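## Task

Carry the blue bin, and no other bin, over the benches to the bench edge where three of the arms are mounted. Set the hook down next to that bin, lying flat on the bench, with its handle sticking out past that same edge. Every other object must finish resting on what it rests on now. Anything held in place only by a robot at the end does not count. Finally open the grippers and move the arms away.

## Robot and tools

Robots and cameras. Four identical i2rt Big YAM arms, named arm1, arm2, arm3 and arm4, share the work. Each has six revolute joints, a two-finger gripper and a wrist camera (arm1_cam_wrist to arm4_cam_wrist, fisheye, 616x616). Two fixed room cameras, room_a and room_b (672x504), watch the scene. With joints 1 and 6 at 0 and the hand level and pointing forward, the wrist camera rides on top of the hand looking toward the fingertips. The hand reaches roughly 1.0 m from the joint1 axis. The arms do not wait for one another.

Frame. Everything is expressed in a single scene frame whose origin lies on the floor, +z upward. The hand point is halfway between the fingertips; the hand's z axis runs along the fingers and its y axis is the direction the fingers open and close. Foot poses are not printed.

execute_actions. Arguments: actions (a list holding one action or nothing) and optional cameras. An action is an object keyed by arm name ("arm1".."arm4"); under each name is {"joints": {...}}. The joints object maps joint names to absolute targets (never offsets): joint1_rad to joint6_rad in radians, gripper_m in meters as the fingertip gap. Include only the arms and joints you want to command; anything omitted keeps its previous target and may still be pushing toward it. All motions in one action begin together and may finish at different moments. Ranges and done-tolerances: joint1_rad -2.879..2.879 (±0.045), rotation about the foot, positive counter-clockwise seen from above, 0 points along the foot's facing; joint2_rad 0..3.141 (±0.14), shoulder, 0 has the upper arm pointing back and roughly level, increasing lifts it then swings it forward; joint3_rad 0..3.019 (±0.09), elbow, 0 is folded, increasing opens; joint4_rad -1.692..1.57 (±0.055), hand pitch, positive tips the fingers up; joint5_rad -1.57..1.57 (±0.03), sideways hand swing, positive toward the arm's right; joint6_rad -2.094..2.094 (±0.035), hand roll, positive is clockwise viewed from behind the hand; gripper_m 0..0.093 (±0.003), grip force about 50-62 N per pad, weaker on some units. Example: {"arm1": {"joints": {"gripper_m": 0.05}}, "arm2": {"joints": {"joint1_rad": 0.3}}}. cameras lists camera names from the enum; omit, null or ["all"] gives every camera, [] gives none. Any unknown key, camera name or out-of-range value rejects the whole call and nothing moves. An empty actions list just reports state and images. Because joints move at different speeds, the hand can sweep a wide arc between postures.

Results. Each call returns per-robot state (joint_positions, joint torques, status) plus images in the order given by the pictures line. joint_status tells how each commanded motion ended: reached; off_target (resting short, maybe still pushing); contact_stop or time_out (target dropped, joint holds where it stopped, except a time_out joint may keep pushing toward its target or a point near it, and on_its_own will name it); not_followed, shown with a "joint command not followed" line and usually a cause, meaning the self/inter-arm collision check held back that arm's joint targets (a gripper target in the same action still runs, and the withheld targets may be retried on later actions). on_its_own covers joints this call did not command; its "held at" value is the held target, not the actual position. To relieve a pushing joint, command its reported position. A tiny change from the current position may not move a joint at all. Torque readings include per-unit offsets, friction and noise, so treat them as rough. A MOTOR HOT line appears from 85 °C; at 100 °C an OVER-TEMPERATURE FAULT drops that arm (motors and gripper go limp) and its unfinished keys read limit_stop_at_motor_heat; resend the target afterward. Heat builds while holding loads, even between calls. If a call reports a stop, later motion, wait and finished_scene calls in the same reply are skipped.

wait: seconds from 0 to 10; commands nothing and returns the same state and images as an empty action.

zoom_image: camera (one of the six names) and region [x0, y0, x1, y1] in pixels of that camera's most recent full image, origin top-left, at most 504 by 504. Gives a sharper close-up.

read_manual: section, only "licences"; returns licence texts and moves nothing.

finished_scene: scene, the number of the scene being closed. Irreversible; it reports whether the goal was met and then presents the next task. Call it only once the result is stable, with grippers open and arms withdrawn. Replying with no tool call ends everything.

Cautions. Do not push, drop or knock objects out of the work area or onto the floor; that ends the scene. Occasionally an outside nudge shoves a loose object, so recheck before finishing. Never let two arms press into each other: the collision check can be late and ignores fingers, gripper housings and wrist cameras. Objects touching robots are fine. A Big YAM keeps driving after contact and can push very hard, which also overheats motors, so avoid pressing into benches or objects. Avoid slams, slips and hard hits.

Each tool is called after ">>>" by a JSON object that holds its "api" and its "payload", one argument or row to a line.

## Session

>>> {"api": "execute_actions", "payload": {
  "actions": [
    {"arm1":{"joints":{"joint1_rad":0,"joint2_rad":1.5,"joint3_rad":1.5,"joint4_rad":-0.6,"joint5_rad":0,"joint6_rad":0}},"arm2":{"joints":{"joint1_rad":0,"joint2_rad":1.5,"joint3_rad":1.5,"joint4_rad":-0.6,"joint5_rad":0,"joint6_rad":0}},"arm3":{"joints":{"joint1_rad":-0.5,"joint2_rad":1.5,"joint3_rad":1.5,"joint4_rad":-0.6,"joint5_rad":0,"joint6_rad":0}},"arm4":{"joints":{"joint1_rad":0,"joint2_rad":1.5,"joint3_rad":1.5,"joint4_rad":-0.6,"joint5_rad":0,"joint6_rad":0}}}
  ]
}}

Scene clock: 1.73 s.
Joint torques (N m, as the arm reports them, + toward a larger angle): arm1=[ -0.15 -14.19  12.65   3.49  -0.01   0.25] | arm2=[ -1.67 -11.79  10.84   2.68  -0.1   -0.09] | arm3=[  0.08 -16.12  12.94   2.58   0.11   0.08] | arm4=[  1.79 -14.01  10.57   2.09   0.07   0.04]
Motor temperatures (°C, as the motors report them): arm1=[21 31 32 22 21 21] | arm2=[23 25 27 21 22 21] | arm3=[20 24 28 21 23 23] | arm4=[21 23 31 21 23 23]
arm1.joint_positions: joint1_rad=-0.005 joint2_rad=+1.508 joint3_rad=+1.490 joint4_rad=-0.622 joint5_rad=+0.002 joint6_rad=-0.012 gripper_m=+0.095
arm1.joint_status: all done
arm1.hand: x=-0.6199 y=+0.0502 z=+1.1253 quat_wxyz=(-0.336, +0.592, -0.672, -0.292) (m; scene frame)
arm2.joint_positions: joint1_rad=+0.011 joint2_rad=+1.503 joint3_rad=+1.487 joint4_rad=-0.617 joint5_rad=-0.001 joint6_rad=+0.008 gripper_m=+0.095
arm2.joint_status: all done
arm2.hand: x=+0.1342 y=+0.0386 z=+1.1535 quat_wxyz=(-0.296, +0.676, -0.580, -0.346) (m; scene frame)
arm3.joint_positions: joint1_rad=-0.491 joint2_rad=+1.506 joint3_rad=+1.487 joint4_rad=-0.615 joint5_rad=-0.004 joint6_rad=-0.010 gripper_m=+0.094
arm3.joint_status: all done
arm3.hand: x=+1.5308 y=-0.0494 z=+1.1449 quat_wxyz=(-0.397, +0.444, -0.770, -0.227) (m; scene frame)
arm4.joint_positions: joint1_rad=-0.007 joint2_rad=+1.509 joint3_rad=+1.493 joint4_rad=-0.619 joint5_rad=-0.001 joint6_rad=-0.013 gripper_m=+0.094
arm4.joint_status: all done
arm4.hand: x=-0.7754 y=+1.1447 z=+1.1062 quat_wxyz=(-0.309, -0.647, -0.613, +0.332) (m; scene frame)
pictures: arm1_cam_wrist, arm2_cam_wrist, arm3_cam_wrist, arm4_cam_wrist, room_a, room_b
Images, in order (width x height): arm1_cam_wrist 616x616, arm2_cam_wrist 616x616, arm3_cam_wrist 616x616, arm4_cam_wrist 616x616, room_a 672x504, room_b 672x504.

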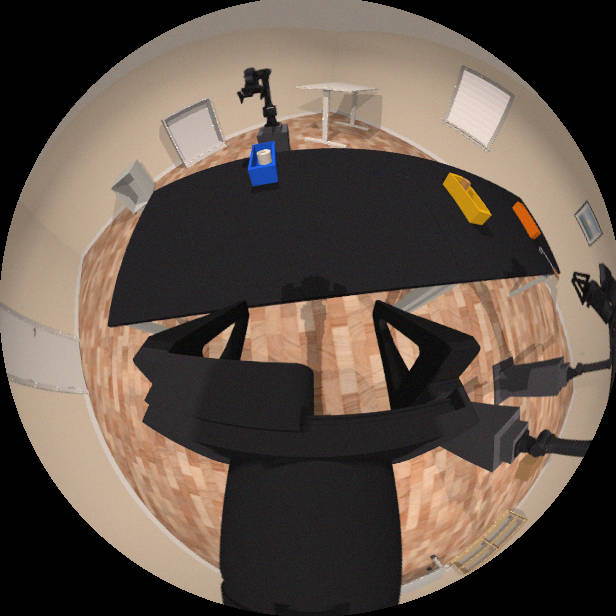

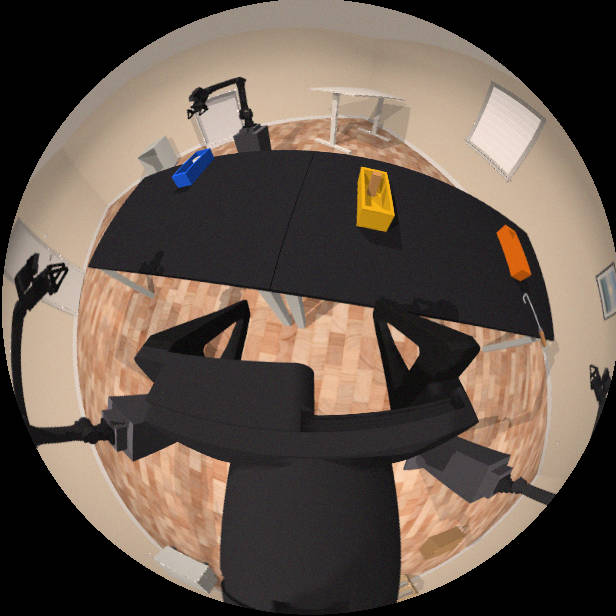

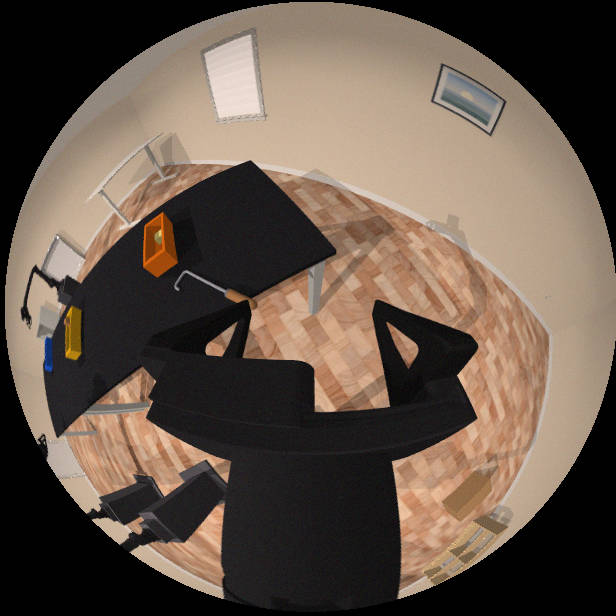

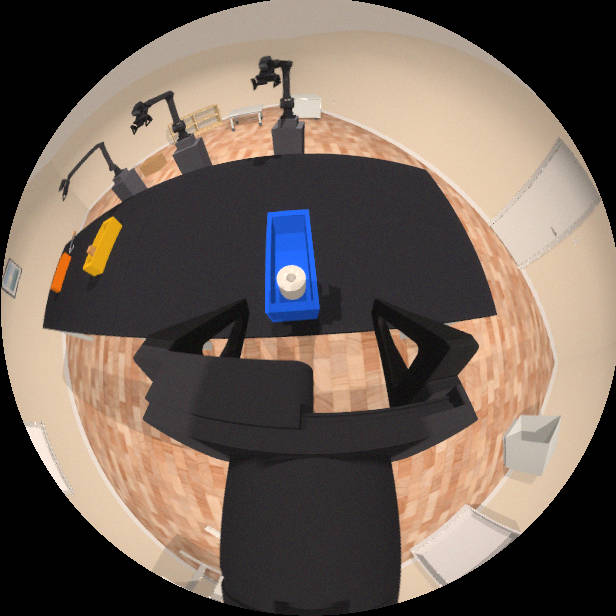

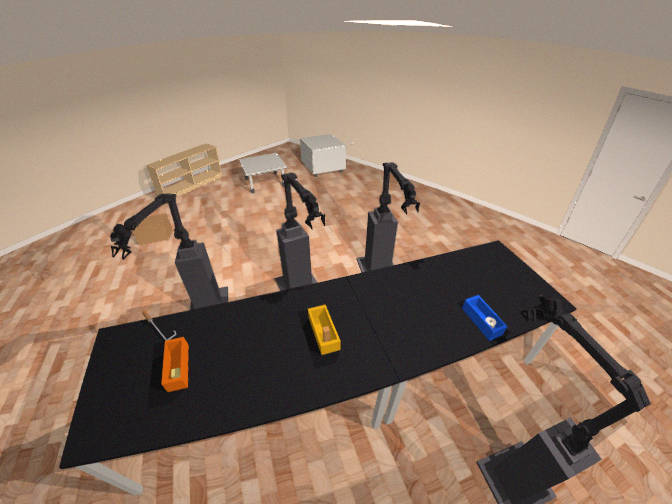

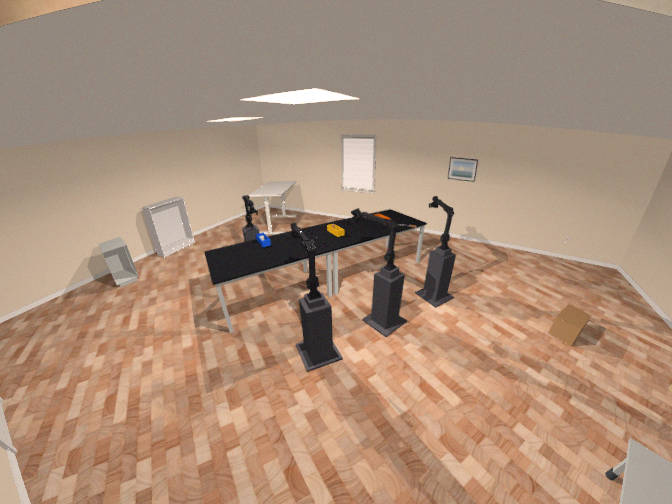

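>>> {"api": "execute_actions", "payload": {
  "actions": [
    {"arm3":{"joints":{"joint1_rad":-0.624,"joint2_rad":2.2,"joint3_rad":1.62,"joint4_rad":0.93,"joint5_rad":-1.284}},"arm4":{"joints":{"joint1_rad":0.045,"joint2_rad":1.6,"joint3_rad":0.7,"joint4_rad":0.9,"gripper_m":0.06}},"arm2":{"joints":{"joint4_rad":0.87,"joint5_rad":-0.8,"joint2_rad":2.1}},"arm1":{"joints":{"joint1_rad":0.3,"joint2_rad":2.1,"joint3_rad":1.44,"joint4_rad":0.98,"joint5_rad":-0.75}}}
  ],
  "cameras": []
}}

>>> {"api": "execute_actions", "payload": {
  "actions": [
    {"arm3":{"joints":{"joint2_rad":2.505}},"arm4":{"joints":{"joint2_rad":2.03,"joint3_rad":0.99,"joint4_rad":0.865}}}
  ],
  "cameras": ["arm3_cam_wrist","arm4_cam_wrist"]
}}

Scene clock: 12.90 s.
Joint torques (N m, as the arm reports them, + toward a larger angle): arm1=[ -0.42 -20.41  10.9    3.28   0.11   0.24] | arm2=[ -1.45 -16.84   9.71   2.65  -0.11  -0.06] | arm3=[  1.09 -23.15  11.33   2.01   0.09   0.06] | arm4=[  0.78 -11.61   6.22   2.3    0.06   0.03]
Motor temperatures (°C, as the motors report them): arm1=[21 32 35 22 21 21] | arm2=[23 26 30 21 22 21] | arm3=[20 26 32 21 23 23] | arm4=[21 25 36 21 23 23]
arm1.joint_positions: joint1_rad=+0.298 joint2_rad=+2.111 joint3_rad=+1.422 joint4_rad=+0.958 joint5_rad=-0.747 joint6_rad=-0.010 gripper_m=+0.095
arm1.joint_status: all done
arm1.hand: x=-0.9506 y=+0.1430 z=+0.9988 quat_wxyz=(-0.310, +0.617, -0.143, -0.709) (m; scene frame)
arm2.joint_positions: joint1_rad=+0.010 joint2_rad=+2.086 joint3_rad=+1.481 joint4_rad=+0.853 joint5_rad=-0.797 joint6_rad=+0.007 gripper_m=+0.095
arm2.joint_status: all done
arm2.hand: x=-0.0059 y=+0.1447 z=+1.0491 quat_wxyz=(-0.292, +0.629, -0.133, -0.708) (m; scene frame)
arm3.joint_positions: joint1_rad=-0.628 joint2_rad=+2.190 joint3_rad=+1.599 joint4_rad=+0.916 joint5_rad=-1.281 joint6_rad=-0.006 gripper_m=+0.094
arm3.joint_status: all done
arm3.hand: x=+1.5292 y=+0.0715 z=+1.0121 quat_wxyz=(-0.441, +0.640, -0.204, -0.595) (m; scene frame)
arm4.joint_positions: joint1_rad=+0.049 joint2_rad=+1.604 joint3_rad=+0.710 joint4_rad=+0.879 joint5_rad=-0.001 joint6_rad=-0.013 gripper_m=+0.060
arm4.joint_status: all done
arm4.hand: x=-0.7384 y=+1.2009 z=+0.9505 quat_wxyz=(-0.493, -0.502, -0.502, +0.503) (m; scene frame)
pictures: none
No camera images: the call's "cameras" was empty. Leave "cameras" out to get every camera's image.

Scene clock: 14.30 s.
Joint torques (N m, as the arm reports them, + toward a larger angle): arm1=[ -0.32 -20.28  10.93   3.29   0.11   0.24] | arm2=[ -1.6  -17.15   9.67   2.56  -0.1   -0.04] | arm3=[  0.93 -24.88   9.14   1.76  -0.04   0.06] | arm4=[  0.8  -15.31   7.71   1.2    0.06   0.03]
Motor temperatures (°C, as the motors report them): arm1=[21 32 35 22 21 21] | arm2=[23 26 31 21 22 21] | arm3=[20 26 32 21 23 23] | arm4=[21 25 36 21 23 23]
arm1.joint_positions: joint1_rad=+0.298 joint2_rad=+2.111 joint3_rad=+1.422 joint4_rad=+0.958 joint5_rad=-0.747 joint6_rad=-0.010 gripper_m=+0.095
arm1.joint_status: not commanded
arm1.hand: x=-0.9506 y=+0.1430 z=+0.9988 quat_wxyz=(-0.310, +0.617, -0.143, -0.709) (m; scene frame)
arm2.joint_positions: joint1_rad=+0.010 joint2_rad=+2.086 joint3_rad=+1.481 joint4_rad=+0.853 joint5_rad=-0.797 joint6_rad=+0.007 gripper_m=+0.095
arm2.joint_status: not commanded
arm2.hand: x=-0.0059 y=+0.1447 z=+1.0491 quat_wxyz=(-0.292, +0.629, -0.133, -0.708) (m; scene frame)
arm3.joint_positions: joint1_rad=-0.628 joint2_rad=+2.506 joint3_rad=+1.603 joint4_rad=+0.926 joint5_rad=-1.282 joint6_rad=-0.006 gripper_m=+0.094
arm3.joint_status: all done
arm3.hand: x=+1.5275 y=+0.0708 z=+0.7899 quat_wxyz=(-0.341, +0.629, -0.312, -0.625) (m; scene frame)
arm4.joint_positions: joint1_rad=+0.049 joint2_rad=+2.027 joint3_rad=+0.962 joint4_rad=+0.874 joint5_rad=-0.001 joint6_rad=-0.013 gripper_m=+0.060
arm4.joint_status: all done
arm4.hand: x=-0.7389 y=+1.1112 z=+0.8053 quat_wxyz=(-0.447, -0.544, -0.544, +0.456) (m; scene frame)
pictures: arm3_cam_wrist, arm4_cam_wrist
Images, in order (width x height): arm3_cam_wrist 616x616, arm4_cam_wrist 616x616.

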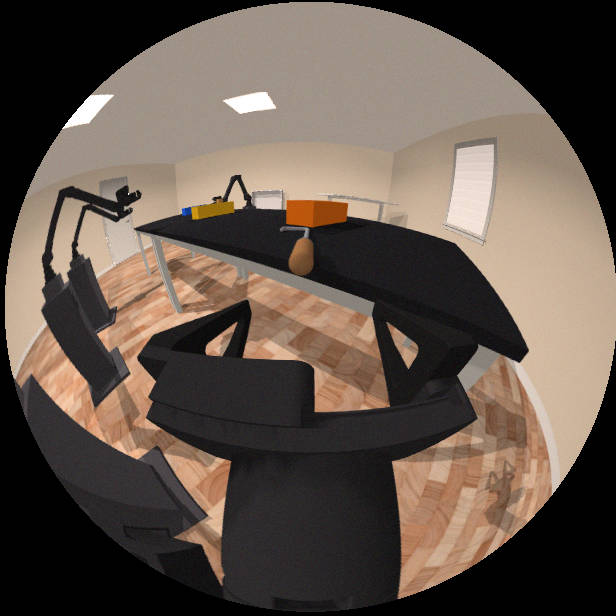

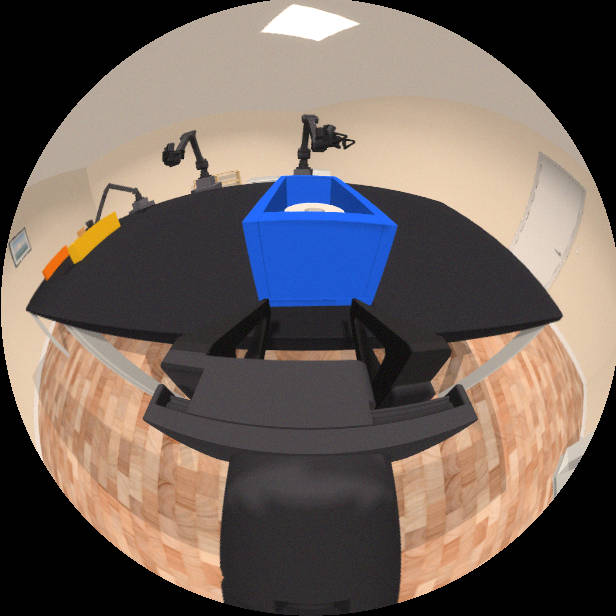

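>>> {"api": "execute_actions", "payload": {
  "actions": [
    {"arm3":{"joints":{"joint1_rad":-0.445,"joint2_rad":2.605,"joint3_rad":1.845,"joint4_rad":0.77,"joint5_rad":-1.1,"gripper_m":0.07}},"arm4":{"joints":{"joint2_rad":2.25,"joint3_rad":1.475,"joint4_rad":0.585}}}
  ],
  "cameras": ["arm3_cam_wrist"]
}}

Scene clock: 26.20 s.
Joint torques (N m, as the arm reports them, + toward a larger angle): arm1=[ -0.32 -20.29  10.92   3.28   0.12   0.24] | arm2=[ -1.53 -17.     9.69   2.49  -0.12  -0.09] | arm3=[  0.92 -25.67  12.21   1.35   0.08   0.05] | arm4=[  0.78 -18.17  10.74   1.01   0.15  -0.15]
Motor temperatures (°C, as the motors report them): arm1=[21 34 36 22 21 21] | arm2=[23 28 32 21 22 21] | arm3=[20 28 32 21 23 23] | arm4=[21 26 37 21 23 23]
arm1.joint_positions: joint1_rad=+0.298 joint2_rad=+2.111 joint3_rad=+1.422 joint4_rad=+0.958 joint5_rad=-0.747 joint6_rad=-0.010 gripper_m=+0.095
arm1.joint_status: not commanded
arm1.hand: x=-0.9506 y=+0.1430 z=+0.9988 quat_wxyz=(-0.310, +0.617, -0.143, -0.709) (m; scene frame)
arm2.joint_positions: joint1_rad=+0.010 joint2_rad=+2.086 joint3_rad=+1.481 joint4_rad=+0.853 joint5_rad=-0.797 joint6_rad=+0.007 gripper_m=+0.095
arm2.joint_status: not commanded
arm2.hand: x=-0.0059 y=+0.1447 z=+1.0491 quat_wxyz=(-0.292, +0.629, -0.133, -0.708) (m; scene frame)
arm3.joint_positions: joint1_rad=-0.450 joint2_rad=+2.585 joint3_rad=+1.807 joint4_rad=+0.779 joint5_rad=-1.101 joint6_rad=-0.006 gripper_m=+0.070
arm3.joint_status: all done
arm3.hand: x=+1.4504 y=+0.1796 z=+0.7924 quat_wxyz=(-0.335, +0.627, -0.320, -0.626) (m; scene frame)
arm4.joint_positions: joint1_rad=+0.049 joint2_rad=+2.227 joint3_rad=+1.429 joint4_rad=+0.598 joint5_rad=-0.003 joint6_rad=+0.007 gripper_m=+0.060
arm4.joint_status: all done
arm4.hand: x=-0.7400 y=+0.9731 z=+0.8134 quat_wxyz=(-0.450, -0.551, -0.541, +0.449) (m; scene frame)
pictures: arm3_cam_wrist
Images, in order (width x height): arm3_cam_wrist 616x616.

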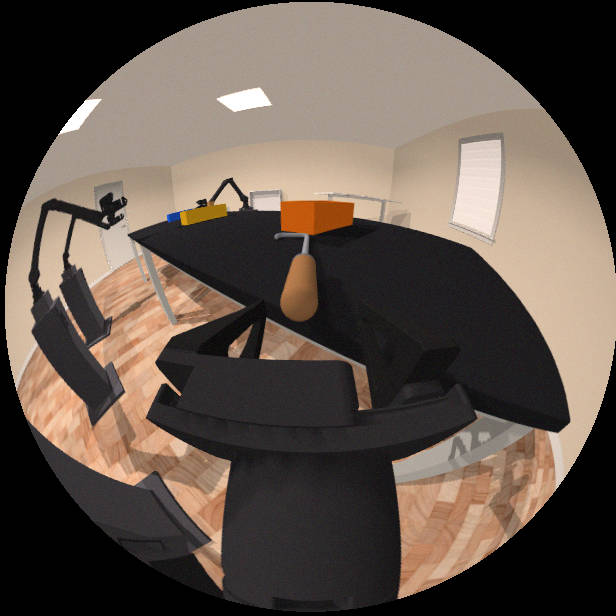

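>>> {"api": "execute_actions", "payload": {
  "actions": [
    {"arm3":{"joints":{"joint1_rad":-0.385,"joint2_rad":2.51,"joint3_rad":1.925,"joint4_rad":0.6,"joint5_rad":-1.04,"joint6_rad":-0.35}},"arm4":{"joints":{"joint2_rad":2.42,"joint3_rad":1.8,"joint4_rad":0.4}}}
  ],
  "cameras": []
}}

>>> {"api": "execute_actions", "payload": {
  "actions": [
    {"arm3":{"joints":{"joint4_rad":0.25}},"arm4":{"joints":{"joint2_rad":2.68,"joint3_rad":2.34,"joint4_rad":0.14}}}
  ],
  "cameras": ["arm3_cam_wrist","room_a"]
}}

Scene clock: 40.33 s.
Joint torques (N m, as the arm reports them, + toward a larger angle): arm1=[ -0.33 -20.31  10.93   3.28   0.11   0.24] | arm2=[ -1.52 -16.68   9.64   2.51  -0.13  -0.1 ] | arm3=[  0.32 -26.34  12.88   1.37   0.14  -0.11] | arm4=[  0.83 -20.18  12.41   1.     0.16  -0.2 ]
Motor temperatures (°C, as the motors report them): arm1=[21 35 37 22 21 21] | arm2=[23 29 32 21 22 21] | arm3=[20 30 34 21 23 23] | arm4=[21 28 40 21 23 23]
arm1.joint_positions: joint1_rad=+0.298 joint2_rad=+2.111 joint3_rad=+1.422 joint4_rad=+0.958 joint5_rad=-0.747 joint6_rad=-0.010 gripper_m=+0.095
arm1.joint_status: not commanded
arm1.hand: x=-0.9506 y=+0.1430 z=+0.9988 quat_wxyz=(-0.310, +0.617, -0.143, -0.709) (m; scene frame)
arm2.joint_positions: joint1_rad=+0.010 joint2_rad=+2.086 joint3_rad=+1.481 joint4_rad=+0.853 joint5_rad=-0.797 joint6_rad=+0.007 gripper_m=+0.095
arm2.joint_status: not commanded
arm2.hand: x=-0.0059 y=+0.1447 z=+1.0491 quat_wxyz=(-0.292, +0.629, -0.133, -0.708) (m; scene frame)
arm3.joint_positions: joint1_rad=-0.377 joint2_rad=+2.493 joint3_rad=+1.891 joint4_rad=+0.608 joint5_rad=-1.043 joint6_rad=-0.340 gripper_m=+0.070
arm3.joint_status: all done
arm3.hand: x=+1.4120 y=+0.2261 z=+0.8770 quat_wxyz=(-0.432, +0.673, -0.206, -0.565) (m; scene frame)
arm4.joint_positions: joint1_rad=+0.049 joint2_rad=+2.389 joint3_rad=+1.743 joint4_rad=+0.413 joint5_rad=-0.003 joint6_rad=+0.011 gripper_m=+0.060
arm4.joint_status: all done
arm4.hand: x=-0.7408 y=+0.8983 z=+0.8006 quat_wxyz=(-0.442, -0.559, -0.547, +0.439) (m; scene frame)
pictures: none
No camera images: the call's "cameras" was empty. Leave "cameras" out to get every camera's image.

Scene clock: 41.67 s.
Joint torques (N m, as the arm reports them, + toward a larger angle): arm1=[ -0.31 -20.32  10.92   3.29   0.11   0.24] | arm2=[ -1.4  -17.05   9.6    2.71  -0.12  -0.07] | arm3=[ -0.23 -25.95  12.88   1.39  -0.07  -0.12] | arm4=[  0.88 -23.01  13.94   1.04   0.15  -0.21]
Motor temperatures (°C, as the motors report them): arm1=[21 35 37 22 21 21] | arm2=[23 29 32 21 22 21] | arm3=[20 30 34 21 23 23] | arm4=[21 29 41 21 23 23]
arm1.joint_positions: joint1_rad=+0.298 joint2_rad=+2.111 joint3_rad=+1.422 joint4_rad=+0.958 joint5_rad=-0.747 joint6_rad=-0.010 gripper_m=+0.095
arm1.joint_status: not commanded
arm1.hand: x=-0.9506 y=+0.1430 z=+0.9988 quat_wxyz=(-0.310, +0.617, -0.143, -0.709) (m; scene frame)
arm2.joint_positions: joint1_rad=+0.010 joint2_rad=+2.086 joint3_rad=+1.481 joint4_rad=+0.853 joint5_rad=-0.797 joint6_rad=+0.007 gripper_m=+0.095
arm2.joint_status: not commanded
arm2.hand: x=-0.0059 y=+0.1447 z=+1.0491 quat_wxyz=(-0.292, +0.629, -0.133, -0.708) (m; scene frame)
arm3.joint_positions: joint1_rad=-0.377 joint2_rad=+2.493 joint3_rad=+1.891 joint4_rad=+0.259 joint5_rad=-1.043 joint6_rad=-0.341 gripper_m=+0.070
arm3.joint_status: all done
arm3.hand: x=+1.4084 y=+0.2182 z=+0.8219 quat_wxyz=(-0.304, +0.691, -0.322, -0.571) (m; scene frame)
arm4.joint_positions: joint1_rad=+0.049 joint2_rad=+2.646 joint3_rad=+2.278 joint4_rad=+0.152 joint5_rad=-0.002 joint6_rad=+0.012 gripper_m=+0.060
arm4.joint_status: all done
arm4.hand: x=-0.7419 y=+0.8035 z=+0.8084 quat_wxyz=(-0.447, -0.556, -0.543, +0.443) (m; scene frame)
pictures: arm3_cam_wrist, room_a
Images, in order (width x height): arm3_cam_wrist 616x616, room_a 672x504.

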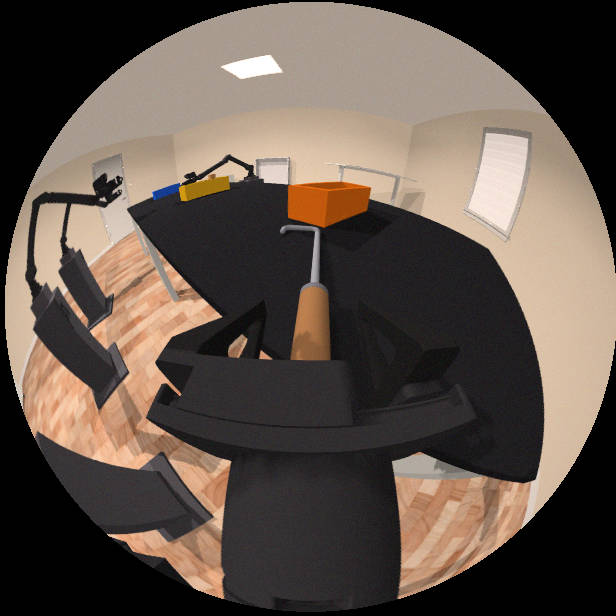

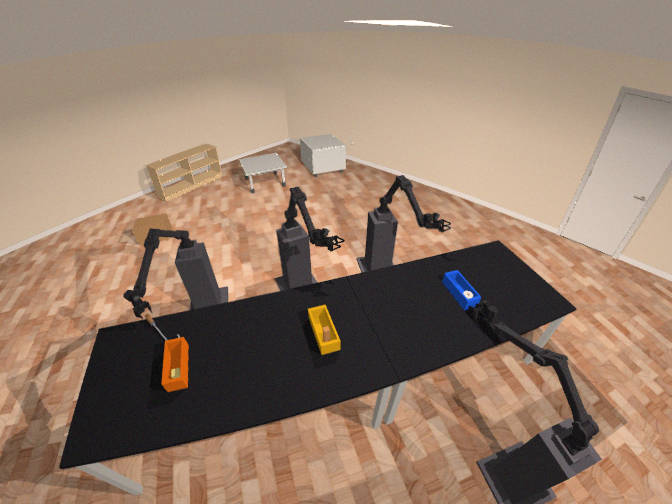

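>>> {"api": "execute_actions", "payload": {
  "actions": [
    {"arm3":{"joints":{"joint2_rad":2.555}},"arm4":{"joints":{"joint2_rad":2.4,"joint3_rad":1.8,"joint4_rad":0.4}}}
  ],
  "cameras": []
}}

>>> {"api": "execute_actions", "payload": {
  "actions": [
    {"arm3":{"joints":{"gripper_m":0}}}
  ],
  "cameras": ["arm3_cam_wrist"]
}}

>>> {"api": "execute_actions", "payload": {
  "actions": [
    {"arm3":{"joints":{"joint4_rad":0.67,"joint6_rad":-1.57}},"arm4":{"joints":{"joint2_rad":1.2,"joint3_rad":1.0,"joint4_rad":-0.3}}}
  ],
  "cameras": []
}}

>>> {"api": "execute_actions", "payload": {
  "actions": [
    {"arm3":{"joints":{"joint2_rad":2.25,"joint3_rad":2.02,"joint4_rad":0.35}}}
  ],
  "cameras": ["arm3_cam_wrist","room_a"]
}}

Scene clock: 49.93 s.
Joint torques (N m, as the arm reports them, + toward a larger angle): arm1=[ -0.31 -20.29  10.92   3.28   0.12   0.25] | arm2=[ -1.24 -17.04   9.57   2.48  -0.1   -0.09] | arm3=[ -0.03 -24.91  12.68   1.47  -0.1   -0.15] | arm4=[  0.87 -20.91   8.33   2.     0.14  -0.21]
Motor temperatures (°C, as the motors report them): arm1=[21 36 37 22 21 21] | arm2=[23 29 32 21 22 21] | arm3=[20 30 35 21 23 23] | arm4=[21 31 44 21 23 23]
arm1.joint_positions: joint1_rad=+0.298 joint2_rad=+2.111 joint3_rad=+1.422 joint4_rad=+0.958 joint5_rad=-0.747 joint6_rad=-0.010 gripper_m=+0.095
arm1.joint_status: not commanded
arm1.hand: x=-0.9506 y=+0.1430 z=+0.9988 quat_wxyz=(-0.310, +0.617, -0.143, -0.709) (m; scene frame)
arm2.joint_positions: joint1_rad=+0.010 joint2_rad=+2.086 joint3_rad=+1.481 joint4_rad=+0.853 joint5_rad=-0.797 joint6_rad=+0.007 gripper_m=+0.095
arm2.joint_status: not commanded
arm2.hand: x=-0.0059 y=+0.1447 z=+1.0491 quat_wxyz=(-0.292, +0.629, -0.133, -0.708) (m; scene frame)
arm3.joint_positions: joint1_rad=-0.377 joint2_rad=+2.528 joint3_rad=+1.891 joint4_rad=+0.258 joint5_rad=-1.043 joint6_rad=-0.341 gripper_m=+0.070
arm3.joint_status: all done
arm3.hand: x=+1.4069 y=+0.2149 z=+0.7933 quat_wxyz=(-0.290, +0.692, -0.334, -0.571) (m; scene frame)
arm4.joint_positions: joint1_rad=+0.049 joint2_rad=+2.374 joint3_rad=+1.806 joint4_rad=+0.390 joint5_rad=-0.002 joint6_rad=+0.012 gripper_m=+0.060
arm4.joint_status: all done
arm4.hand: x=-0.7411 y=+0.8821 z=+0.8423 quat_wxyz=(-0.457, -0.547, -0.535, +0.453) (m; scene frame)
pictures: none
No camera images: the call's "cameras" was empty. Leave "cameras" out to get every camera's image.

Scene clock: 50.60 s.
Joint torques (N m, as the arm reports them, + toward a larger angle): arm1=[ -0.33 -20.31  10.92   3.27   0.11   0.24] | arm2=[ -1.35 -16.9    9.61   2.56  -0.12  -0.06] | arm3=[  0.18 -25.42  12.62   1.45  -0.15  -0.12] | arm4=[  0.84 -21.02   8.33   1.91   0.15  -0.2 ]
Motor temperatures (°C, as the motors report them): arm1=[21 36 37 22 21 21] | arm2=[23 29 32 21 22 21] | arm3=[20 30 35 21 23 23] | arm4=[21 31 44 21 23 23]
arm1.joint_positions: joint1_rad=+0.298 joint2_rad=+2.111 joint3_rad=+1.422 joint4_rad=+0.958 joint5_rad=-0.747 joint6_rad=-0.010 gripper_m=+0.095
arm1.joint_status: not commanded
arm1.hand: x=-0.9506 y=+0.1430 z=+0.9988 quat_wxyz=(-0.310, +0.617, -0.143, -0.709) (m; scene frame)
arm2.joint_positions: joint1_rad=+0.010 joint2_rad=+2.086 joint3_rad=+1.481 joint4_rad=+0.853 joint5_rad=-0.797 joint6_rad=+0.007 gripper_m=+0.095
arm2.joint_status: not commanded
arm2.hand: x=-0.0059 y=+0.1447 z=+1.0491 quat_wxyz=(-0.292, +0.629, -0.133, -0.708) (m; scene frame)
arm3.joint_positions: joint1_rad=-0.378 joint2_rad=+2.528 joint3_rad=+1.891 joint4_rad=+0.258 joint5_rad=-1.041 joint6_rad=-0.342 gripper_m=+0.031
arm3.joint_status: gripper_m off_target (ended at +0.031, target +0.000)
arm3.hand: x=+1.4078 y=+0.2150 z=+0.7934 quat_wxyz=(-0.291, +0.692, -0.334, -0.570) (m; scene frame)
arm4.joint_positions: joint1_rad=+0.049 joint2_rad=+2.374 joint3_rad=+1.806 joint4_rad=+0.390 joint5_rad=-0.002 joint6_rad=+0.012 gripper_m=+0.060
arm4.joint_status: not commanded
arm4.hand: x=-0.7411 y=+0.8821 z=+0.8423 quat_wxyz=(-0.457, -0.547, -0.535, +0.453) (m; scene frame)
pictures: arm3_cam_wrist
Images, in order (width x height): arm3_cam_wrist 616x616.

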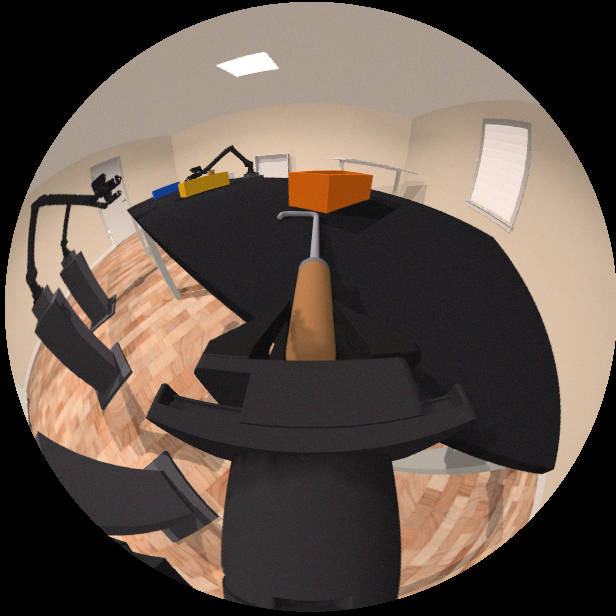

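Scene clock: 52.60 s.
Joint torques (N m, as the arm reports them, + toward a larger angle): arm1=[ -0.29 -20.29  10.93   3.28   0.12   0.24] | arm2=[ -1.7  -16.59   9.55   2.52  -0.12  -0.11] | arm3=[  0.14 -27.99  12.36   1.95   0.14  -0.16] | arm4=[ 0.8  -8.5   8.97  0.89  0.15 -0.21]
Motor temperatures (°C, as the motors report them): arm1=[21 36 37 22 21 21] | arm2=[23 29 32 21 22 21] | arm3=[20 31 35 21 23 23] | arm4=[21 31 43 21 23 23]
arm1.joint_positions: joint1_rad=+0.298 joint2_rad=+2.111 joint3_rad=+1.422 joint4_rad=+0.958 joint5_rad=-0.747 joint6_rad=-0.010 gripper_m=+0.095
arm1.joint_status: not commanded
arm1.hand: x=-0.9506 y=+0.1430 z=+0.9988 quat_wxyz=(-0.310, +0.617, -0.143, -0.709) (m; scene frame)
arm2.joint_positions: joint1_rad=+0.010 joint2_rad=+2.086 joint3_rad=+1.481 joint4_rad=+0.853 joint5_rad=-0.797 joint6_rad=+0.007 gripper_m=+0.095
arm2.joint_status: not commanded
arm2.hand: x=-0.0059 y=+0.1447 z=+1.0491 quat_wxyz=(-0.292, +0.629, -0.133, -0.708) (m; scene frame)
arm3.joint_positions: joint1_rad=-0.378 joint2_rad=+2.559 joint3_rad=+1.891 joint4_rad=+0.664 joint5_rad=-1.042 joint6_rad=-1.549 gripper_m=+0.031
arm3.joint_status: all done
arm3.hand: x=+1.4112 y=+0.2228 z=+0.8328 quat_wxyz=(-0.674, +0.673, +0.211, -0.221) (m; scene frame)
arm4.joint_positions: joint1_rad=+0.049 joint2_rad=+1.193 joint3_rad=+1.014 joint4_rad=-0.286 joint5_rad=-0.002 joint6_rad=+0.012 gripper_m=+0.060
arm4.joint_status: all done
arm4.hand: x=-0.7379 y=+1.2482 z=+1.0741 quat_wxyz=(-0.375, -0.608, -0.594, +0.371) (m; scene frame)
pictures: none
No camera images: the call's "cameras" was empty. Leave "cameras" out to get every camera's image.

Scene clock: 54.17 s.
Joint torques (N m, as the arm reports them, + toward a larger angle): arm1=[ -0.32 -20.26  10.93   3.27   0.12   0.24] | arm2=[ -1.58 -16.61   9.73   2.42  -0.13  -0.07] | arm3=[  0.33 -27.98  15.14   2.22   0.04  -0.02] | arm4=[ 0.81 -8.51  9.    0.9   0.15 -0.2 ]
Motor temperatures (°C, as the motors report them): arm1=[21 36 37 22 21 21] | arm2=[23 29 33 21 22 21] | arm3=[20 31 36 21 23 23] | arm4=[21 30 43 21 23 23]
arm1.joint_positions: joint1_rad=+0.298 joint2_rad=+2.111 joint3_rad=+1.422 joint4_rad=+0.958 joint5_rad=-0.747 joint6_rad=-0.010 gripper_m=+0.095
arm1.joint_status: not commanded
arm1.hand: x=-0.9506 y=+0.1430 z=+0.9988 quat_wxyz=(-0.310, +0.617, -0.143, -0.709) (m; scene frame)
arm2.joint_positions: joint1_rad=+0.010 joint2_rad=+2.086 joint3_rad=+1.481 joint4_rad=+0.853 joint5_rad=-0.797 joint6_rad=+0.007 gripper_m=+0.095
arm2.joint_status: not commanded
arm2.hand: x=-0.0059 y=+0.1447 z=+1.0491 quat_wxyz=(-0.292, +0.629, -0.133, -0.708) (m; scene frame)
arm3.joint_positions: joint1_rad=-0.379 joint2_rad=+2.267 joint3_rad=+1.972 joint4_rad=+0.336 joint5_rad=-1.040 joint6_rad=-1.562 gripper_m=+0.031
arm3.joint_status: all done
arm3.hand: x=+1.4141 y=+0.2261 z=+1.0606 quat_wxyz=(-0.687, +0.660, +0.224, -0.205) (m; scene frame)
arm4.joint_positions: joint1_rad=+0.049 joint2_rad=+1.193 joint3_rad=+1.014 joint4_rad=-0.286 joint5_rad=-0.002 joint6_rad=+0.012 gripper_m=+0.060
arm4.joint_status: not commanded
arm4.hand: x=-0.7379 y=+1.2482 z=+1.0741 quat_wxyz=(-0.375, -0.608, -0.594, +0.371) (m; scene frame)
pictures: arm3_cam_wrist, room_a
Images, in order (width x height): arm3_cam_wrist 616x616, room_a 672x504.

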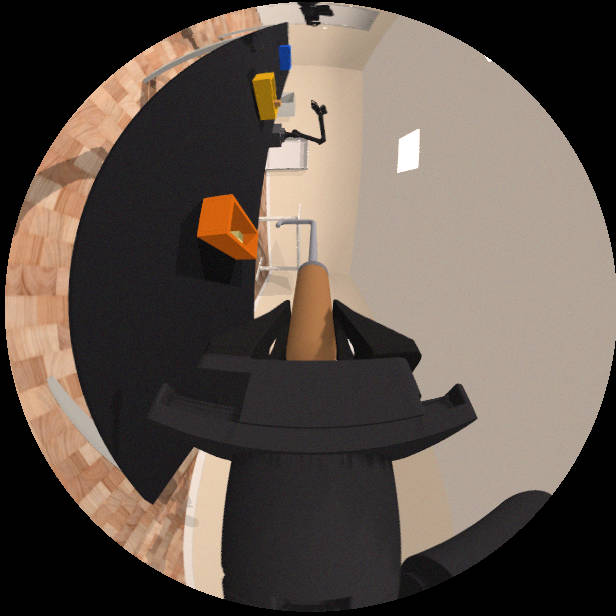

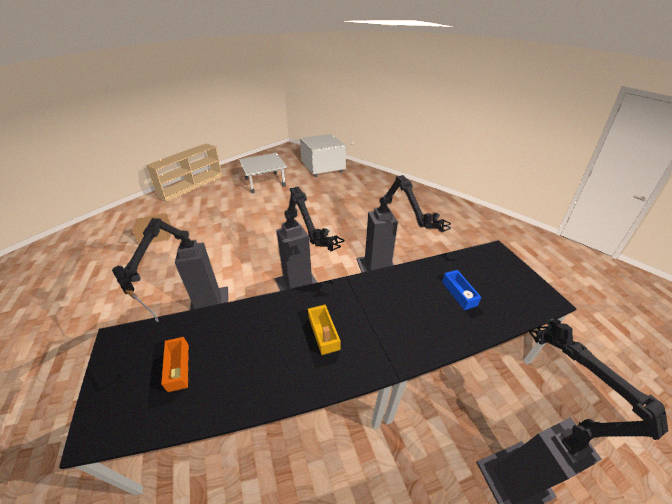

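>>> {"api": "execute_actions", "payload": {
  "actions": [
    {"arm3":{"joints":{"joint1_rad":0.74,"joint5_rad":0.7}}}
  ],
  "cameras": []
}}

>>> {"api": "execute_actions", "payload": {
  "actions": [
    {"arm3":{"joints":{"joint2_rad":2.52,"joint4_rad":0.62}}}
  ],
  "cameras": []
}}

>>> {"api": "execute_actions", "payload": {
  "actions": [
    {"arm3":{"joints":{"joint6_rad":0}}}
  ],
  "cameras": []
}}

>>> {"api": "execute_actions", "payload": {
  "actions": [
    {"arm3":{"joints":{"joint2_rad":2.65}}}
  ],
  "cameras": ["arm3_cam_wrist"]
}}

Scene clock: 62.67 s.
Joint torques (N m, as the arm reports them, + toward a larger angle): arm1=[ -0.33 -20.3   10.93   3.27   0.11   0.24] | arm2=[ -1.95 -17.17   9.61   2.57  -0.13  -0.09] | arm3=[ -0.17 -29.91  15.68   3.24   0.08   0.11] | arm4=[ 0.81 -8.53  9.01  0.89  0.15 -0.21]
Motor temperatures (°C, as the motors report them): arm1=[21 36 37 22 21 21] | arm2=[23 30 33 21 22 21] | arm3=[20 32 38 21 24 23] | arm4=[21 28 41 21 23 23]
arm1.joint_positions: joint1_rad=+0.298 joint2_rad=+2.111 joint3_rad=+1.422 joint4_rad=+0.958 joint5_rad=-0.747 joint6_rad=-0.010 gripper_m=+0.095
arm1.joint_status: not commanded
arm1.hand: x=-0.9506 y=+0.1430 z=+0.9988 quat_wxyz=(-0.310, +0.617, -0.143, -0.709) (m; scene frame)
arm2.joint_positions: joint1_rad=+0.010 joint2_rad=+2.086 joint3_rad=+1.481 joint4_rad=+0.853 joint5_rad=-0.797 joint6_rad=+0.007 gripper_m=+0.095
arm2.joint_status: not commanded
arm2.hand: x=-0.0059 y=+0.1447 z=+1.0491 quat_wxyz=(-0.292, +0.629, -0.133, -0.708) (m; scene frame)
arm3.joint_positions: joint1_rad=+0.744 joint2_rad=+2.283 joint3_rad=+1.972 joint4_rad=+0.321 joint5_rad=+0.698 joint6_rad=-1.572 gripper_m=+0.031
arm3.joint_status: all done
arm3.hand: x=+0.7138 y=+0.1490 z=+1.0405 quat_wxyz=(-0.714, +0.700, +0.001, +0.000) (m; scene frame)
arm4.joint_positions: joint1_rad=+0.049 joint2_rad=+1.193 joint3_rad=+1.014 joint4_rad=-0.286 joint5_rad=-0.002 joint6_rad=+0.012 gripper_m=+0.060
arm4.joint_status: not commanded
arm4.hand: x=-0.7379 y=+1.2482 z=+1.0741 quat_wxyz=(-0.375, -0.608, -0.594, +0.371) (m; scene frame)
pictures: none
No camera images: the call's "cameras" was empty. Leave "cameras" out to get every camera's image.

Scene clock: 64.03 s.
Joint torques (N m, as the arm reports them, + toward a larger angle): arm1=[ -0.33 -20.29  10.93   3.28   0.11   0.24] | arm2=[ -1.85 -16.77   9.47   2.59  -0.1   -0.07] | arm3=[  0.2  -33.07  14.39   2.99   0.06   0.12] | arm4=[ 0.79 -8.5   9.    0.89  0.15 -0.2 ]
Motor temperatures (°C, as the motors report them): arm1=[21 36 37 22 21 21] | arm2=[23 30 33 21 22 21] | arm3=[20 32 38 22 24 23] | arm4=[21 28 41 21 23 23]
arm1.joint_positions: joint1_rad=+0.298 joint2_rad=+2.111 joint3_rad=+1.422 joint4_rad=+0.958 joint5_rad=-0.747 joint6_rad=-0.010 gripper_m=+0.095
arm1.joint_status: not commanded
arm1.hand: x=-0.9506 y=+0.1430 z=+0.9988 quat_wxyz=(-0.310, +0.617, -0.143, -0.709) (m; scene frame)
arm2.joint_positions: joint1_rad=+0.010 joint2_rad=+2.086 joint3_rad=+1.481 joint4_rad=+0.853 joint5_rad=-0.797 joint6_rad=+0.007 gripper_m=+0.095
arm2.joint_status: not commanded
arm2.hand: x=-0.0059 y=+0.1447 z=+1.0491 quat_wxyz=(-0.292, +0.629, -0.133, -0.708) (m; scene frame)
arm3.joint_positions: joint1_rad=+0.744 joint2_rad=+2.568 joint3_rad=+1.972 joint4_rad=+0.599 joint5_rad=+0.699 joint6_rad=-1.571 gripper_m=+0.031
arm3.joint_status: all done
arm3.hand: x=+0.7098 y=+0.1580 z=+0.8481 quat_wxyz=(-0.712, +0.702, +0.002, +0.001) (m; scene frame)
arm4.joint_positions: joint1_rad=+0.049 joint2_rad=+1.193 joint3_rad=+1.014 joint4_rad=-0.286 joint5_rad=-0.002 joint6_rad=+0.012 gripper_m=+0.060
arm4.joint_status: not commanded
arm4.hand: x=-0.7379 y=+1.2482 z=+1.0741 quat_wxyz=(-0.375, -0.608, -0.594, +0.371) (m; scene frame)
pictures: none
No camera images: the call's "cameras" was empty. Leave "cameras" out to get every camera's image.

Scene clock: 66.17 s.
Joint torques (N m, as the arm reports them, + toward a larger angle): arm1=[ -0.33 -20.29  10.93   3.28   0.11   0.24] | arm2=[ -1.59 -16.67   9.61   2.52  -0.09  -0.08] | arm3=[  0.3  -32.55  14.34   2.85  -0.09   0.12] | arm4=[ 0.8  -8.5   9.    0.89  0.15 -0.2 ]
Motor temperatures (°C, as the motors report them): arm1=[21 37 37 22 21 21] | arm2=[23 30 33 21 22 21] | arm3=[20 33 38 22 24 23] | arm4=[21 28 41 21 23 23]
arm1.joint_positions: joint1_rad=+0.298 joint2_rad=+2.111 joint3_rad=+1.422 joint4_rad=+0.958 joint5_rad=-0.747 joint6_rad=-0.010 gripper_m=+0.095
arm1.joint_status: not commanded
arm1.hand: x=-0.9506 y=+0.1430 z=+0.9988 quat_wxyz=(-0.310, +0.617, -0.143, -0.709) (m; scene frame)
arm2.joint_positions: joint1_rad=+0.010 joint2_rad=+2.086 joint3_rad=+1.481 joint4_rad=+0.853 joint5_rad=-0.797 joint6_rad=+0.007 gripper_m=+0.095
arm2.joint_status: not commanded
arm2.hand: x=-0.0059 y=+0.1447 z=+1.0491 quat_wxyz=(-0.292, +0.629, -0.133, -0.708) (m; scene frame)
arm3.joint_positions: joint1_rad=+0.744 joint2_rad=+2.564 joint3_rad=+1.972 joint4_rad=+0.599 joint5_rad=+0.703 joint6_rad=-0.014 gripper_m=+0.030
arm3.joint_status: all done
arm3.hand: x=+0.7105 y=+0.1583 z=+0.8515 quat_wxyz=(-0.509, +0.499, -0.493, -0.500) (m; scene frame)
arm4.joint_positions: joint1_rad=+0.049 joint2_rad=+1.193 joint3_rad=+1.014 joint4_rad=-0.286 joint5_rad=-0.002 joint6_rad=+0.012 gripper_m=+0.060
arm4.joint_status: not commanded
arm4.hand: x=-0.7379 y=+1.2482 z=+1.0741 quat_wxyz=(-0.375, -0.608, -0.594, +0.371) (m; scene frame)
pictures: none
No camera images: the call's "cameras" was empty. Leave "cameras" out to get every camera's image.

Scene clock: 67.13 s.
Joint torques (N m, as the arm reports them, + toward a larger angle): arm1=[ -0.34 -20.27  10.92   3.29   0.12   0.24] | arm2=[ -1.26 -16.76   9.57   2.58  -0.11  -0.08] | arm3=[  0.18 -27.19  13.66   2.09   0.08   0.07] | arm4=[ 0.82 -8.53  9.    0.89  0.15 -0.21]
Motor temperatures (°C, as the motors report them): arm1=[21 37 37 22 21 21] | arm2=[23 30 33 21 22 21] | arm3=[20 33 38 22 24 23] | arm4=[21 28 41 21 23 23]
arm1.joint_positions: joint1_rad=+0.298 joint2_rad=+2.111 joint3_rad=+1.422 joint4_rad=+0.958 joint5_rad=-0.747 joint6_rad=-0.010 gripper_m=+0.095
arm1.joint_status: not commanded
arm1.hand: x=-0.9506 y=+0.1430 z=+0.9988 quat_wxyz=(-0.310, +0.617, -0.143, -0.709) (m; scene frame)
arm2.joint_positions: joint1_rad=+0.010 joint2_rad=+2.086 joint3_rad=+1.481 joint4_rad=+0.853 joint5_rad=-0.797 joint6_rad=+0.007 gripper_m=+0.095
arm2.joint_status: not commanded
arm2.hand: x=-0.0059 y=+0.1447 z=+1.0491 quat_wxyz=(-0.292, +0.629, -0.133, -0.708) (m; scene frame)
arm3.joint_positions: joint1_rad=+0.744 joint2_rad=+2.632 joint3_rad=+1.974 joint4_rad=+0.616 joint5_rad=+0.698 joint6_rad=-0.009 gripper_m=+0.030
arm3.joint_status: all done
arm3.hand: x=+0.7136 y=+0.1549 z=+0.7967 quat_wxyz=(-0.505, +0.515, -0.494, -0.485) (m; scene frame)
arm4.joint_positions: joint1_rad=+0.049 joint2_rad=+1.193 joint3_rad=+1.014 joint4_rad=-0.286 joint5_rad=-0.002 joint6_rad=+0.012 gripper_m=+0.060
arm4.joint_status: not commanded
arm4.hand: x=-0.7379 y=+1.2482 z=+1.0741 quat_wxyz=(-0.375, -0.608, -0.594, +0.371) (m; scene frame)
pictures: arm3_cam_wrist
Images, in order (width x height): arm3_cam_wrist 616x616.

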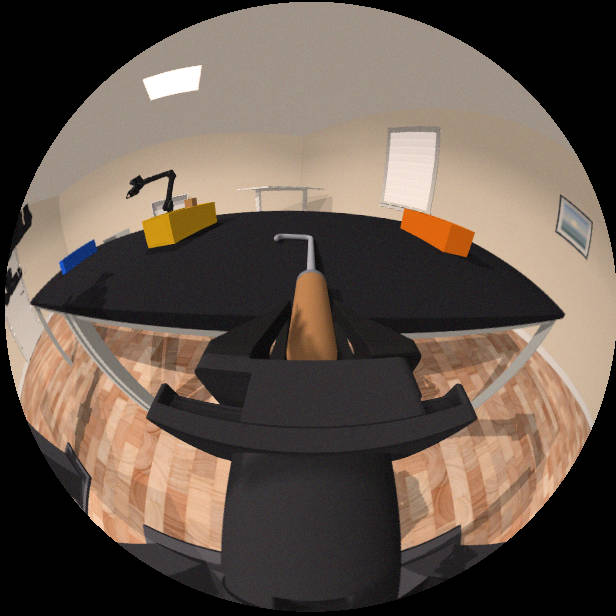

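>>> {"api": "execute_actions", "payload": {
  "actions": [
    {"arm3":{"joints":{"gripper_m":0.093}}}
  ],
  "cameras": []
}}

>>> {"api": "execute_actions", "payload": {
  "actions": [
    {"arm3":{"joints":{"joint2_rad":2.2}},"arm2":{"joints":{"joint2_rad":2.45,"joint3_rad":2.09,"joint4_rad":0.63,"joint5_rad":-0.7}}}
  ],
  "cameras": []
}}

>>> {"api": "execute_actions", "payload": {
  "actions": [
    {"arm3":{"joints":{"joint1_rad":-0.5,"joint2_rad":1.0,"joint3_rad":1.0}},"arm2":{"joints":{"joint1_rad":-0.85}}}
  ],
  "cameras": []
}}

>>> {"api": "execute_actions", "payload": {
  "actions": [
    {"arm2":{"joints":{"joint2_rad":2.695}}}
  ],
  "cameras": ["arm2_cam_wrist"]
}}

Scene clock: 78.93 s.
Joint torques (N m, as the arm reports them, + toward a larger angle): arm1=[ -0.28 -20.28  10.92   3.28   0.11   0.24] | arm2=[ -1.56 -16.79   9.65   2.52  -0.13  -0.07] | arm3=[  0.07 -26.95  13.66   2.25   0.11   0.05] | arm4=[ 0.79 -8.5   9.    0.88  0.15 -0.21]
Motor temperatures (°C, as the motors report them): arm1=[21 37 37 22 21 21] | arm2=[23 30 33 21 22 21] | arm3=[20 33 38 22 23 23] | arm4=[21 27 40 21 23 23]
arm1.joint_positions: joint1_rad=+0.298 joint2_rad=+2.111 joint3_rad=+1.422 joint4_rad=+0.958 joint5_rad=-0.747 joint6_rad=-0.010 gripper_m=+0.095
arm1.joint_status: not commanded
arm1.hand: x=-0.9506 y=+0.1430 z=+0.9988 quat_wxyz=(-0.310, +0.617, -0.143, -0.709) (m; scene frame)
arm2.joint_positions: joint1_rad=+0.010 joint2_rad=+2.086 joint3_rad=+1.481 joint4_rad=+0.853 joint5_rad=-0.797 joint6_rad=+0.007 gripper_m=+0.095
arm2.joint_status: not commanded
arm2.hand: x=-0.0059 y=+0.1447 z=+1.0491 quat_wxyz=(-0.292, +0.629, -0.133, -0.708) (m; scene frame)
arm3.joint_positions: joint1_rad=+0.744 joint2_rad=+2.632 joint3_rad=+1.974 joint4_rad=+0.616 joint5_rad=+0.698 joint6_rad=-0.009 gripper_m=+0.093
arm3.joint_status: all done
arm3.hand: x=+0.7136 y=+0.1549 z=+0.7967 quat_wxyz=(-0.505, +0.515, -0.494, -0.485) (m; scene frame)
arm4.joint_positions: joint1_rad=+0.049 joint2_rad=+1.193 joint3_rad=+1.014 joint4_rad=-0.286 joint5_rad=-0.002 joint6_rad=+0.012 gripper_m=+0.060
arm4.joint_status: not commanded
arm4.hand: x=-0.7379 y=+1.2482 z=+1.0741 quat_wxyz=(-0.375, -0.608, -0.594, +0.371) (m; scene frame)
pictures: none
No camera images: the call's "cameras" was empty. Leave "cameras" out to get every camera's image.

Scene clock: 80.67 s.
Joint torques (N m, as the arm reports them, + toward a larger angle): arm1=[ -0.31 -20.26  10.93   3.28   0.12   0.24] | arm2=[ -1.75 -21.06  12.18   1.85  -0.03  -0.08] | arm3=[  0.16 -25.35  11.51   1.44  -0.12   0.04] | arm4=[ 0.81 -8.52  9.    0.88  0.15 -0.2 ]
Motor temperatures (°C, as the motors report them): arm1=[21 37 37 22 21 21] | arm2=[23 30 33 21 22 21] | arm3=[20 33 38 22 23 23] | arm4=[21 27 40 21 23 23]
arm1.joint_positions: joint1_rad=+0.298 joint2_rad=+2.111 joint3_rad=+1.422 joint4_rad=+0.958 joint5_rad=-0.747 joint6_rad=-0.010 gripper_m=+0.095
arm1.joint_status: not commanded
arm1.hand: x=-0.9506 y=+0.1430 z=+0.9988 quat_wxyz=(-0.310, +0.617, -0.143, -0.709) (m; scene frame)
arm2.joint_positions: joint1_rad=+0.010 joint2_rad=+2.438 joint3_rad=+2.049 joint4_rad=+0.630 joint5_rad=-0.701 joint6_rad=+0.006 gripper_m=+0.095
arm2.joint_status: all done
arm2.hand: x=-0.0152 y=+0.2826 z=+1.0208 quat_wxyz=(-0.320, +0.616, -0.169, -0.700) (m; scene frame)
arm3.joint_positions: joint1_rad=+0.744 joint2_rad=+2.196 joint3_rad=+2.018 joint4_rad=+0.624 joint5_rad=+0.698 joint6_rad=-0.009 gripper_m=+0.093
arm3.joint_status: all done
arm3.hand: x=+0.7328 y=+0.1245 z=+1.2012 quat_wxyz=(-0.507, +0.333, -0.467, -0.643) (m; scene frame)
arm4.joint_positions: joint1_rad=+0.049 joint2_rad=+1.193 joint3_rad=+1.014 joint4_rad=-0.286 joint5_rad=-0.002 joint6_rad=+0.012 gripper_m=+0.060
arm4.joint_status: not commanded
arm4.hand: x=-0.7379 y=+1.2482 z=+1.0741 quat_wxyz=(-0.375, -0.608, -0.594, +0.371) (m; scene frame)
pictures: none
No camera images: the call's "cameras" was empty. Leave "cameras" out to get every camera's image.

Scene clock: 82.87 s.
Joint torques (N m, as the arm reports them, + toward a larger angle): arm1=[ -0.29 -20.29  10.92   3.28   0.12   0.24] | arm2=[ -1.04 -20.99  12.34   1.91  -0.02  -0.08] | arm3=[ 0.7  -4.83 10.46  1.37 -0.36  0.01] | arm4=[ 0.78 -8.5   9.    0.88  0.15 -0.2 ]
Motor temperatures (°C, as the motors report them): arm1=[21 37 38 22 21 21] | arm2=[23 31 34 21 22 21] | arm3=[20 32 37 21 23 23] | arm4=[21 26 40 21 23 23]
arm1.joint_positions: joint1_rad=+0.298 joint2_rad=+2.111 joint3_rad=+1.422 joint4_rad=+0.958 joint5_rad=-0.747 joint6_rad=-0.010 gripper_m=+0.095
arm1.joint_status: not commanded
arm1.hand: x=-0.9506 y=+0.1430 z=+0.9988 quat_wxyz=(-0.310, +0.617, -0.143, -0.709) (m; scene frame)
arm2.joint_positions: joint1_rad=-0.847 joint2_rad=+2.438 joint3_rad=+2.049 joint4_rad=+0.630 joint5_rad=-0.700 joint6_rad=+0.006 gripper_m=+0.095
arm2.joint_status: all done
arm2.hand: x=+0.7359 y=+0.1680 z=+1.0237 quat_wxyz=(-0.583, +0.487, -0.410, -0.505) (m; scene frame)
arm3.joint_positions: joint1_rad=-0.500 joint2_rad=+0.988 joint3_rad=+1.008 joint4_rad=+0.619 joint5_rad=+0.703 joint6_rad=-0.007 gripper_m=+0.093
arm3.joint_status: all done
arm3.hand: x=+1.5122 y=-0.3085 z=+1.3956 quat_wxyz=(-0.809, -0.063, -0.515, -0.278) (m; scene frame)
arm4.joint_positions: joint1_rad=+0.049 joint2_rad=+1.193 joint3_rad=+1.014 joint4_rad=-0.286 joint5_rad=-0.002 joint6_rad=+0.012 gripper_m=+0.060
arm4.joint_status: not commanded
arm4.hand: x=-0.7379 y=+1.2482 z=+1.0741 quat_wxyz=(-0.375, -0.608, -0.594, +0.371) (m; scene frame)
pictures: none
No camera images: the call's "cameras" was empty. Leave "cameras" out to get every camera's image.

Scene clock: 84.37 s.
Joint torques (N m, as the arm reports them, + toward a larger angle): arm1=[ -0.32 -20.32  10.92   3.28   0.12   0.24] | arm2=[ -1.09 -22.44   9.74   2.2   -0.13  -0.09] | arm3=[ 0.73 -4.75 10.39  1.39 -0.38 -0.02] | arm4=[ 0.78 -8.53  9.    0.88  0.15 -0.2 ]
Motor temperatures (°C, as the motors report them): arm1=[21 37 38 22 21 21] | arm2=[23 31 34 21 22 21] | arm3=[20 32 37 21 24 23] | arm4=[21 26 40 21 23 23]
arm1.joint_positions: joint1_rad=+0.298 joint2_rad=+2.111 joint3_rad=+1.422 joint4_rad=+0.958 joint5_rad=-0.747 joint6_rad=-0.010 gripper_m=+0.095
arm1.joint_status: not commanded
arm1.hand: x=-0.9506 y=+0.1430 z=+0.9988 quat_wxyz=(-0.310, +0.617, -0.143, -0.709) (m; scene frame)
arm2.joint_positions: joint1_rad=-0.847 joint2_rad=+2.691 joint3_rad=+2.070 joint4_rad=+0.627 joint5_rad=-0.700 joint6_rad=+0.006 gripper_m=+0.095
arm2.joint_status: all done
arm2.hand: x=+0.7375 y=+0.1703 z=+0.8088 quat_wxyz=(-0.504, +0.497, -0.496, -0.502) (m; scene frame)
arm3.joint_positions: joint1_rad=-0.500 joint2_rad=+0.988 joint3_rad=+1.008 joint4_rad=+0.619 joint5_rad=+0.703 joint6_rad=-0.007 gripper_m=+0.093
arm3.joint_status: not commanded
arm3.hand: x=+1.5122 y=-0.3085 z=+1.3956 quat_wxyz=(-0.809, -0.063, -0.515, -0.278) (m; scene frame)
arm4.joint_positions: joint1_rad=+0.049 joint2_rad=+1.193 joint3_rad=+1.014 joint4_rad=-0.286 joint5_rad=-0.002 joint6_rad=+0.012 gripper_m=+0.060
arm4.joint_status: not commanded
arm4.hand: x=-0.7379 y=+1.2482 z=+1.0741 quat_wxyz=(-0.375, -0.608, -0.594, +0.371) (m; scene frame)
pictures: arm2_cam_wrist
Images, in order (width x height): arm2_cam_wrist 616x616.

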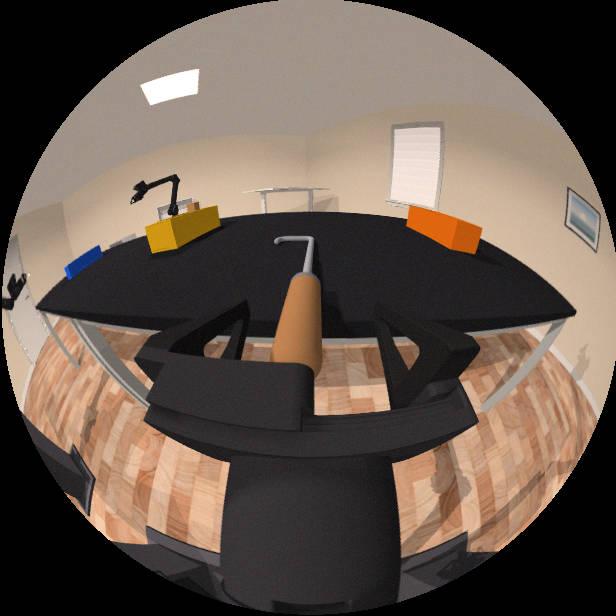

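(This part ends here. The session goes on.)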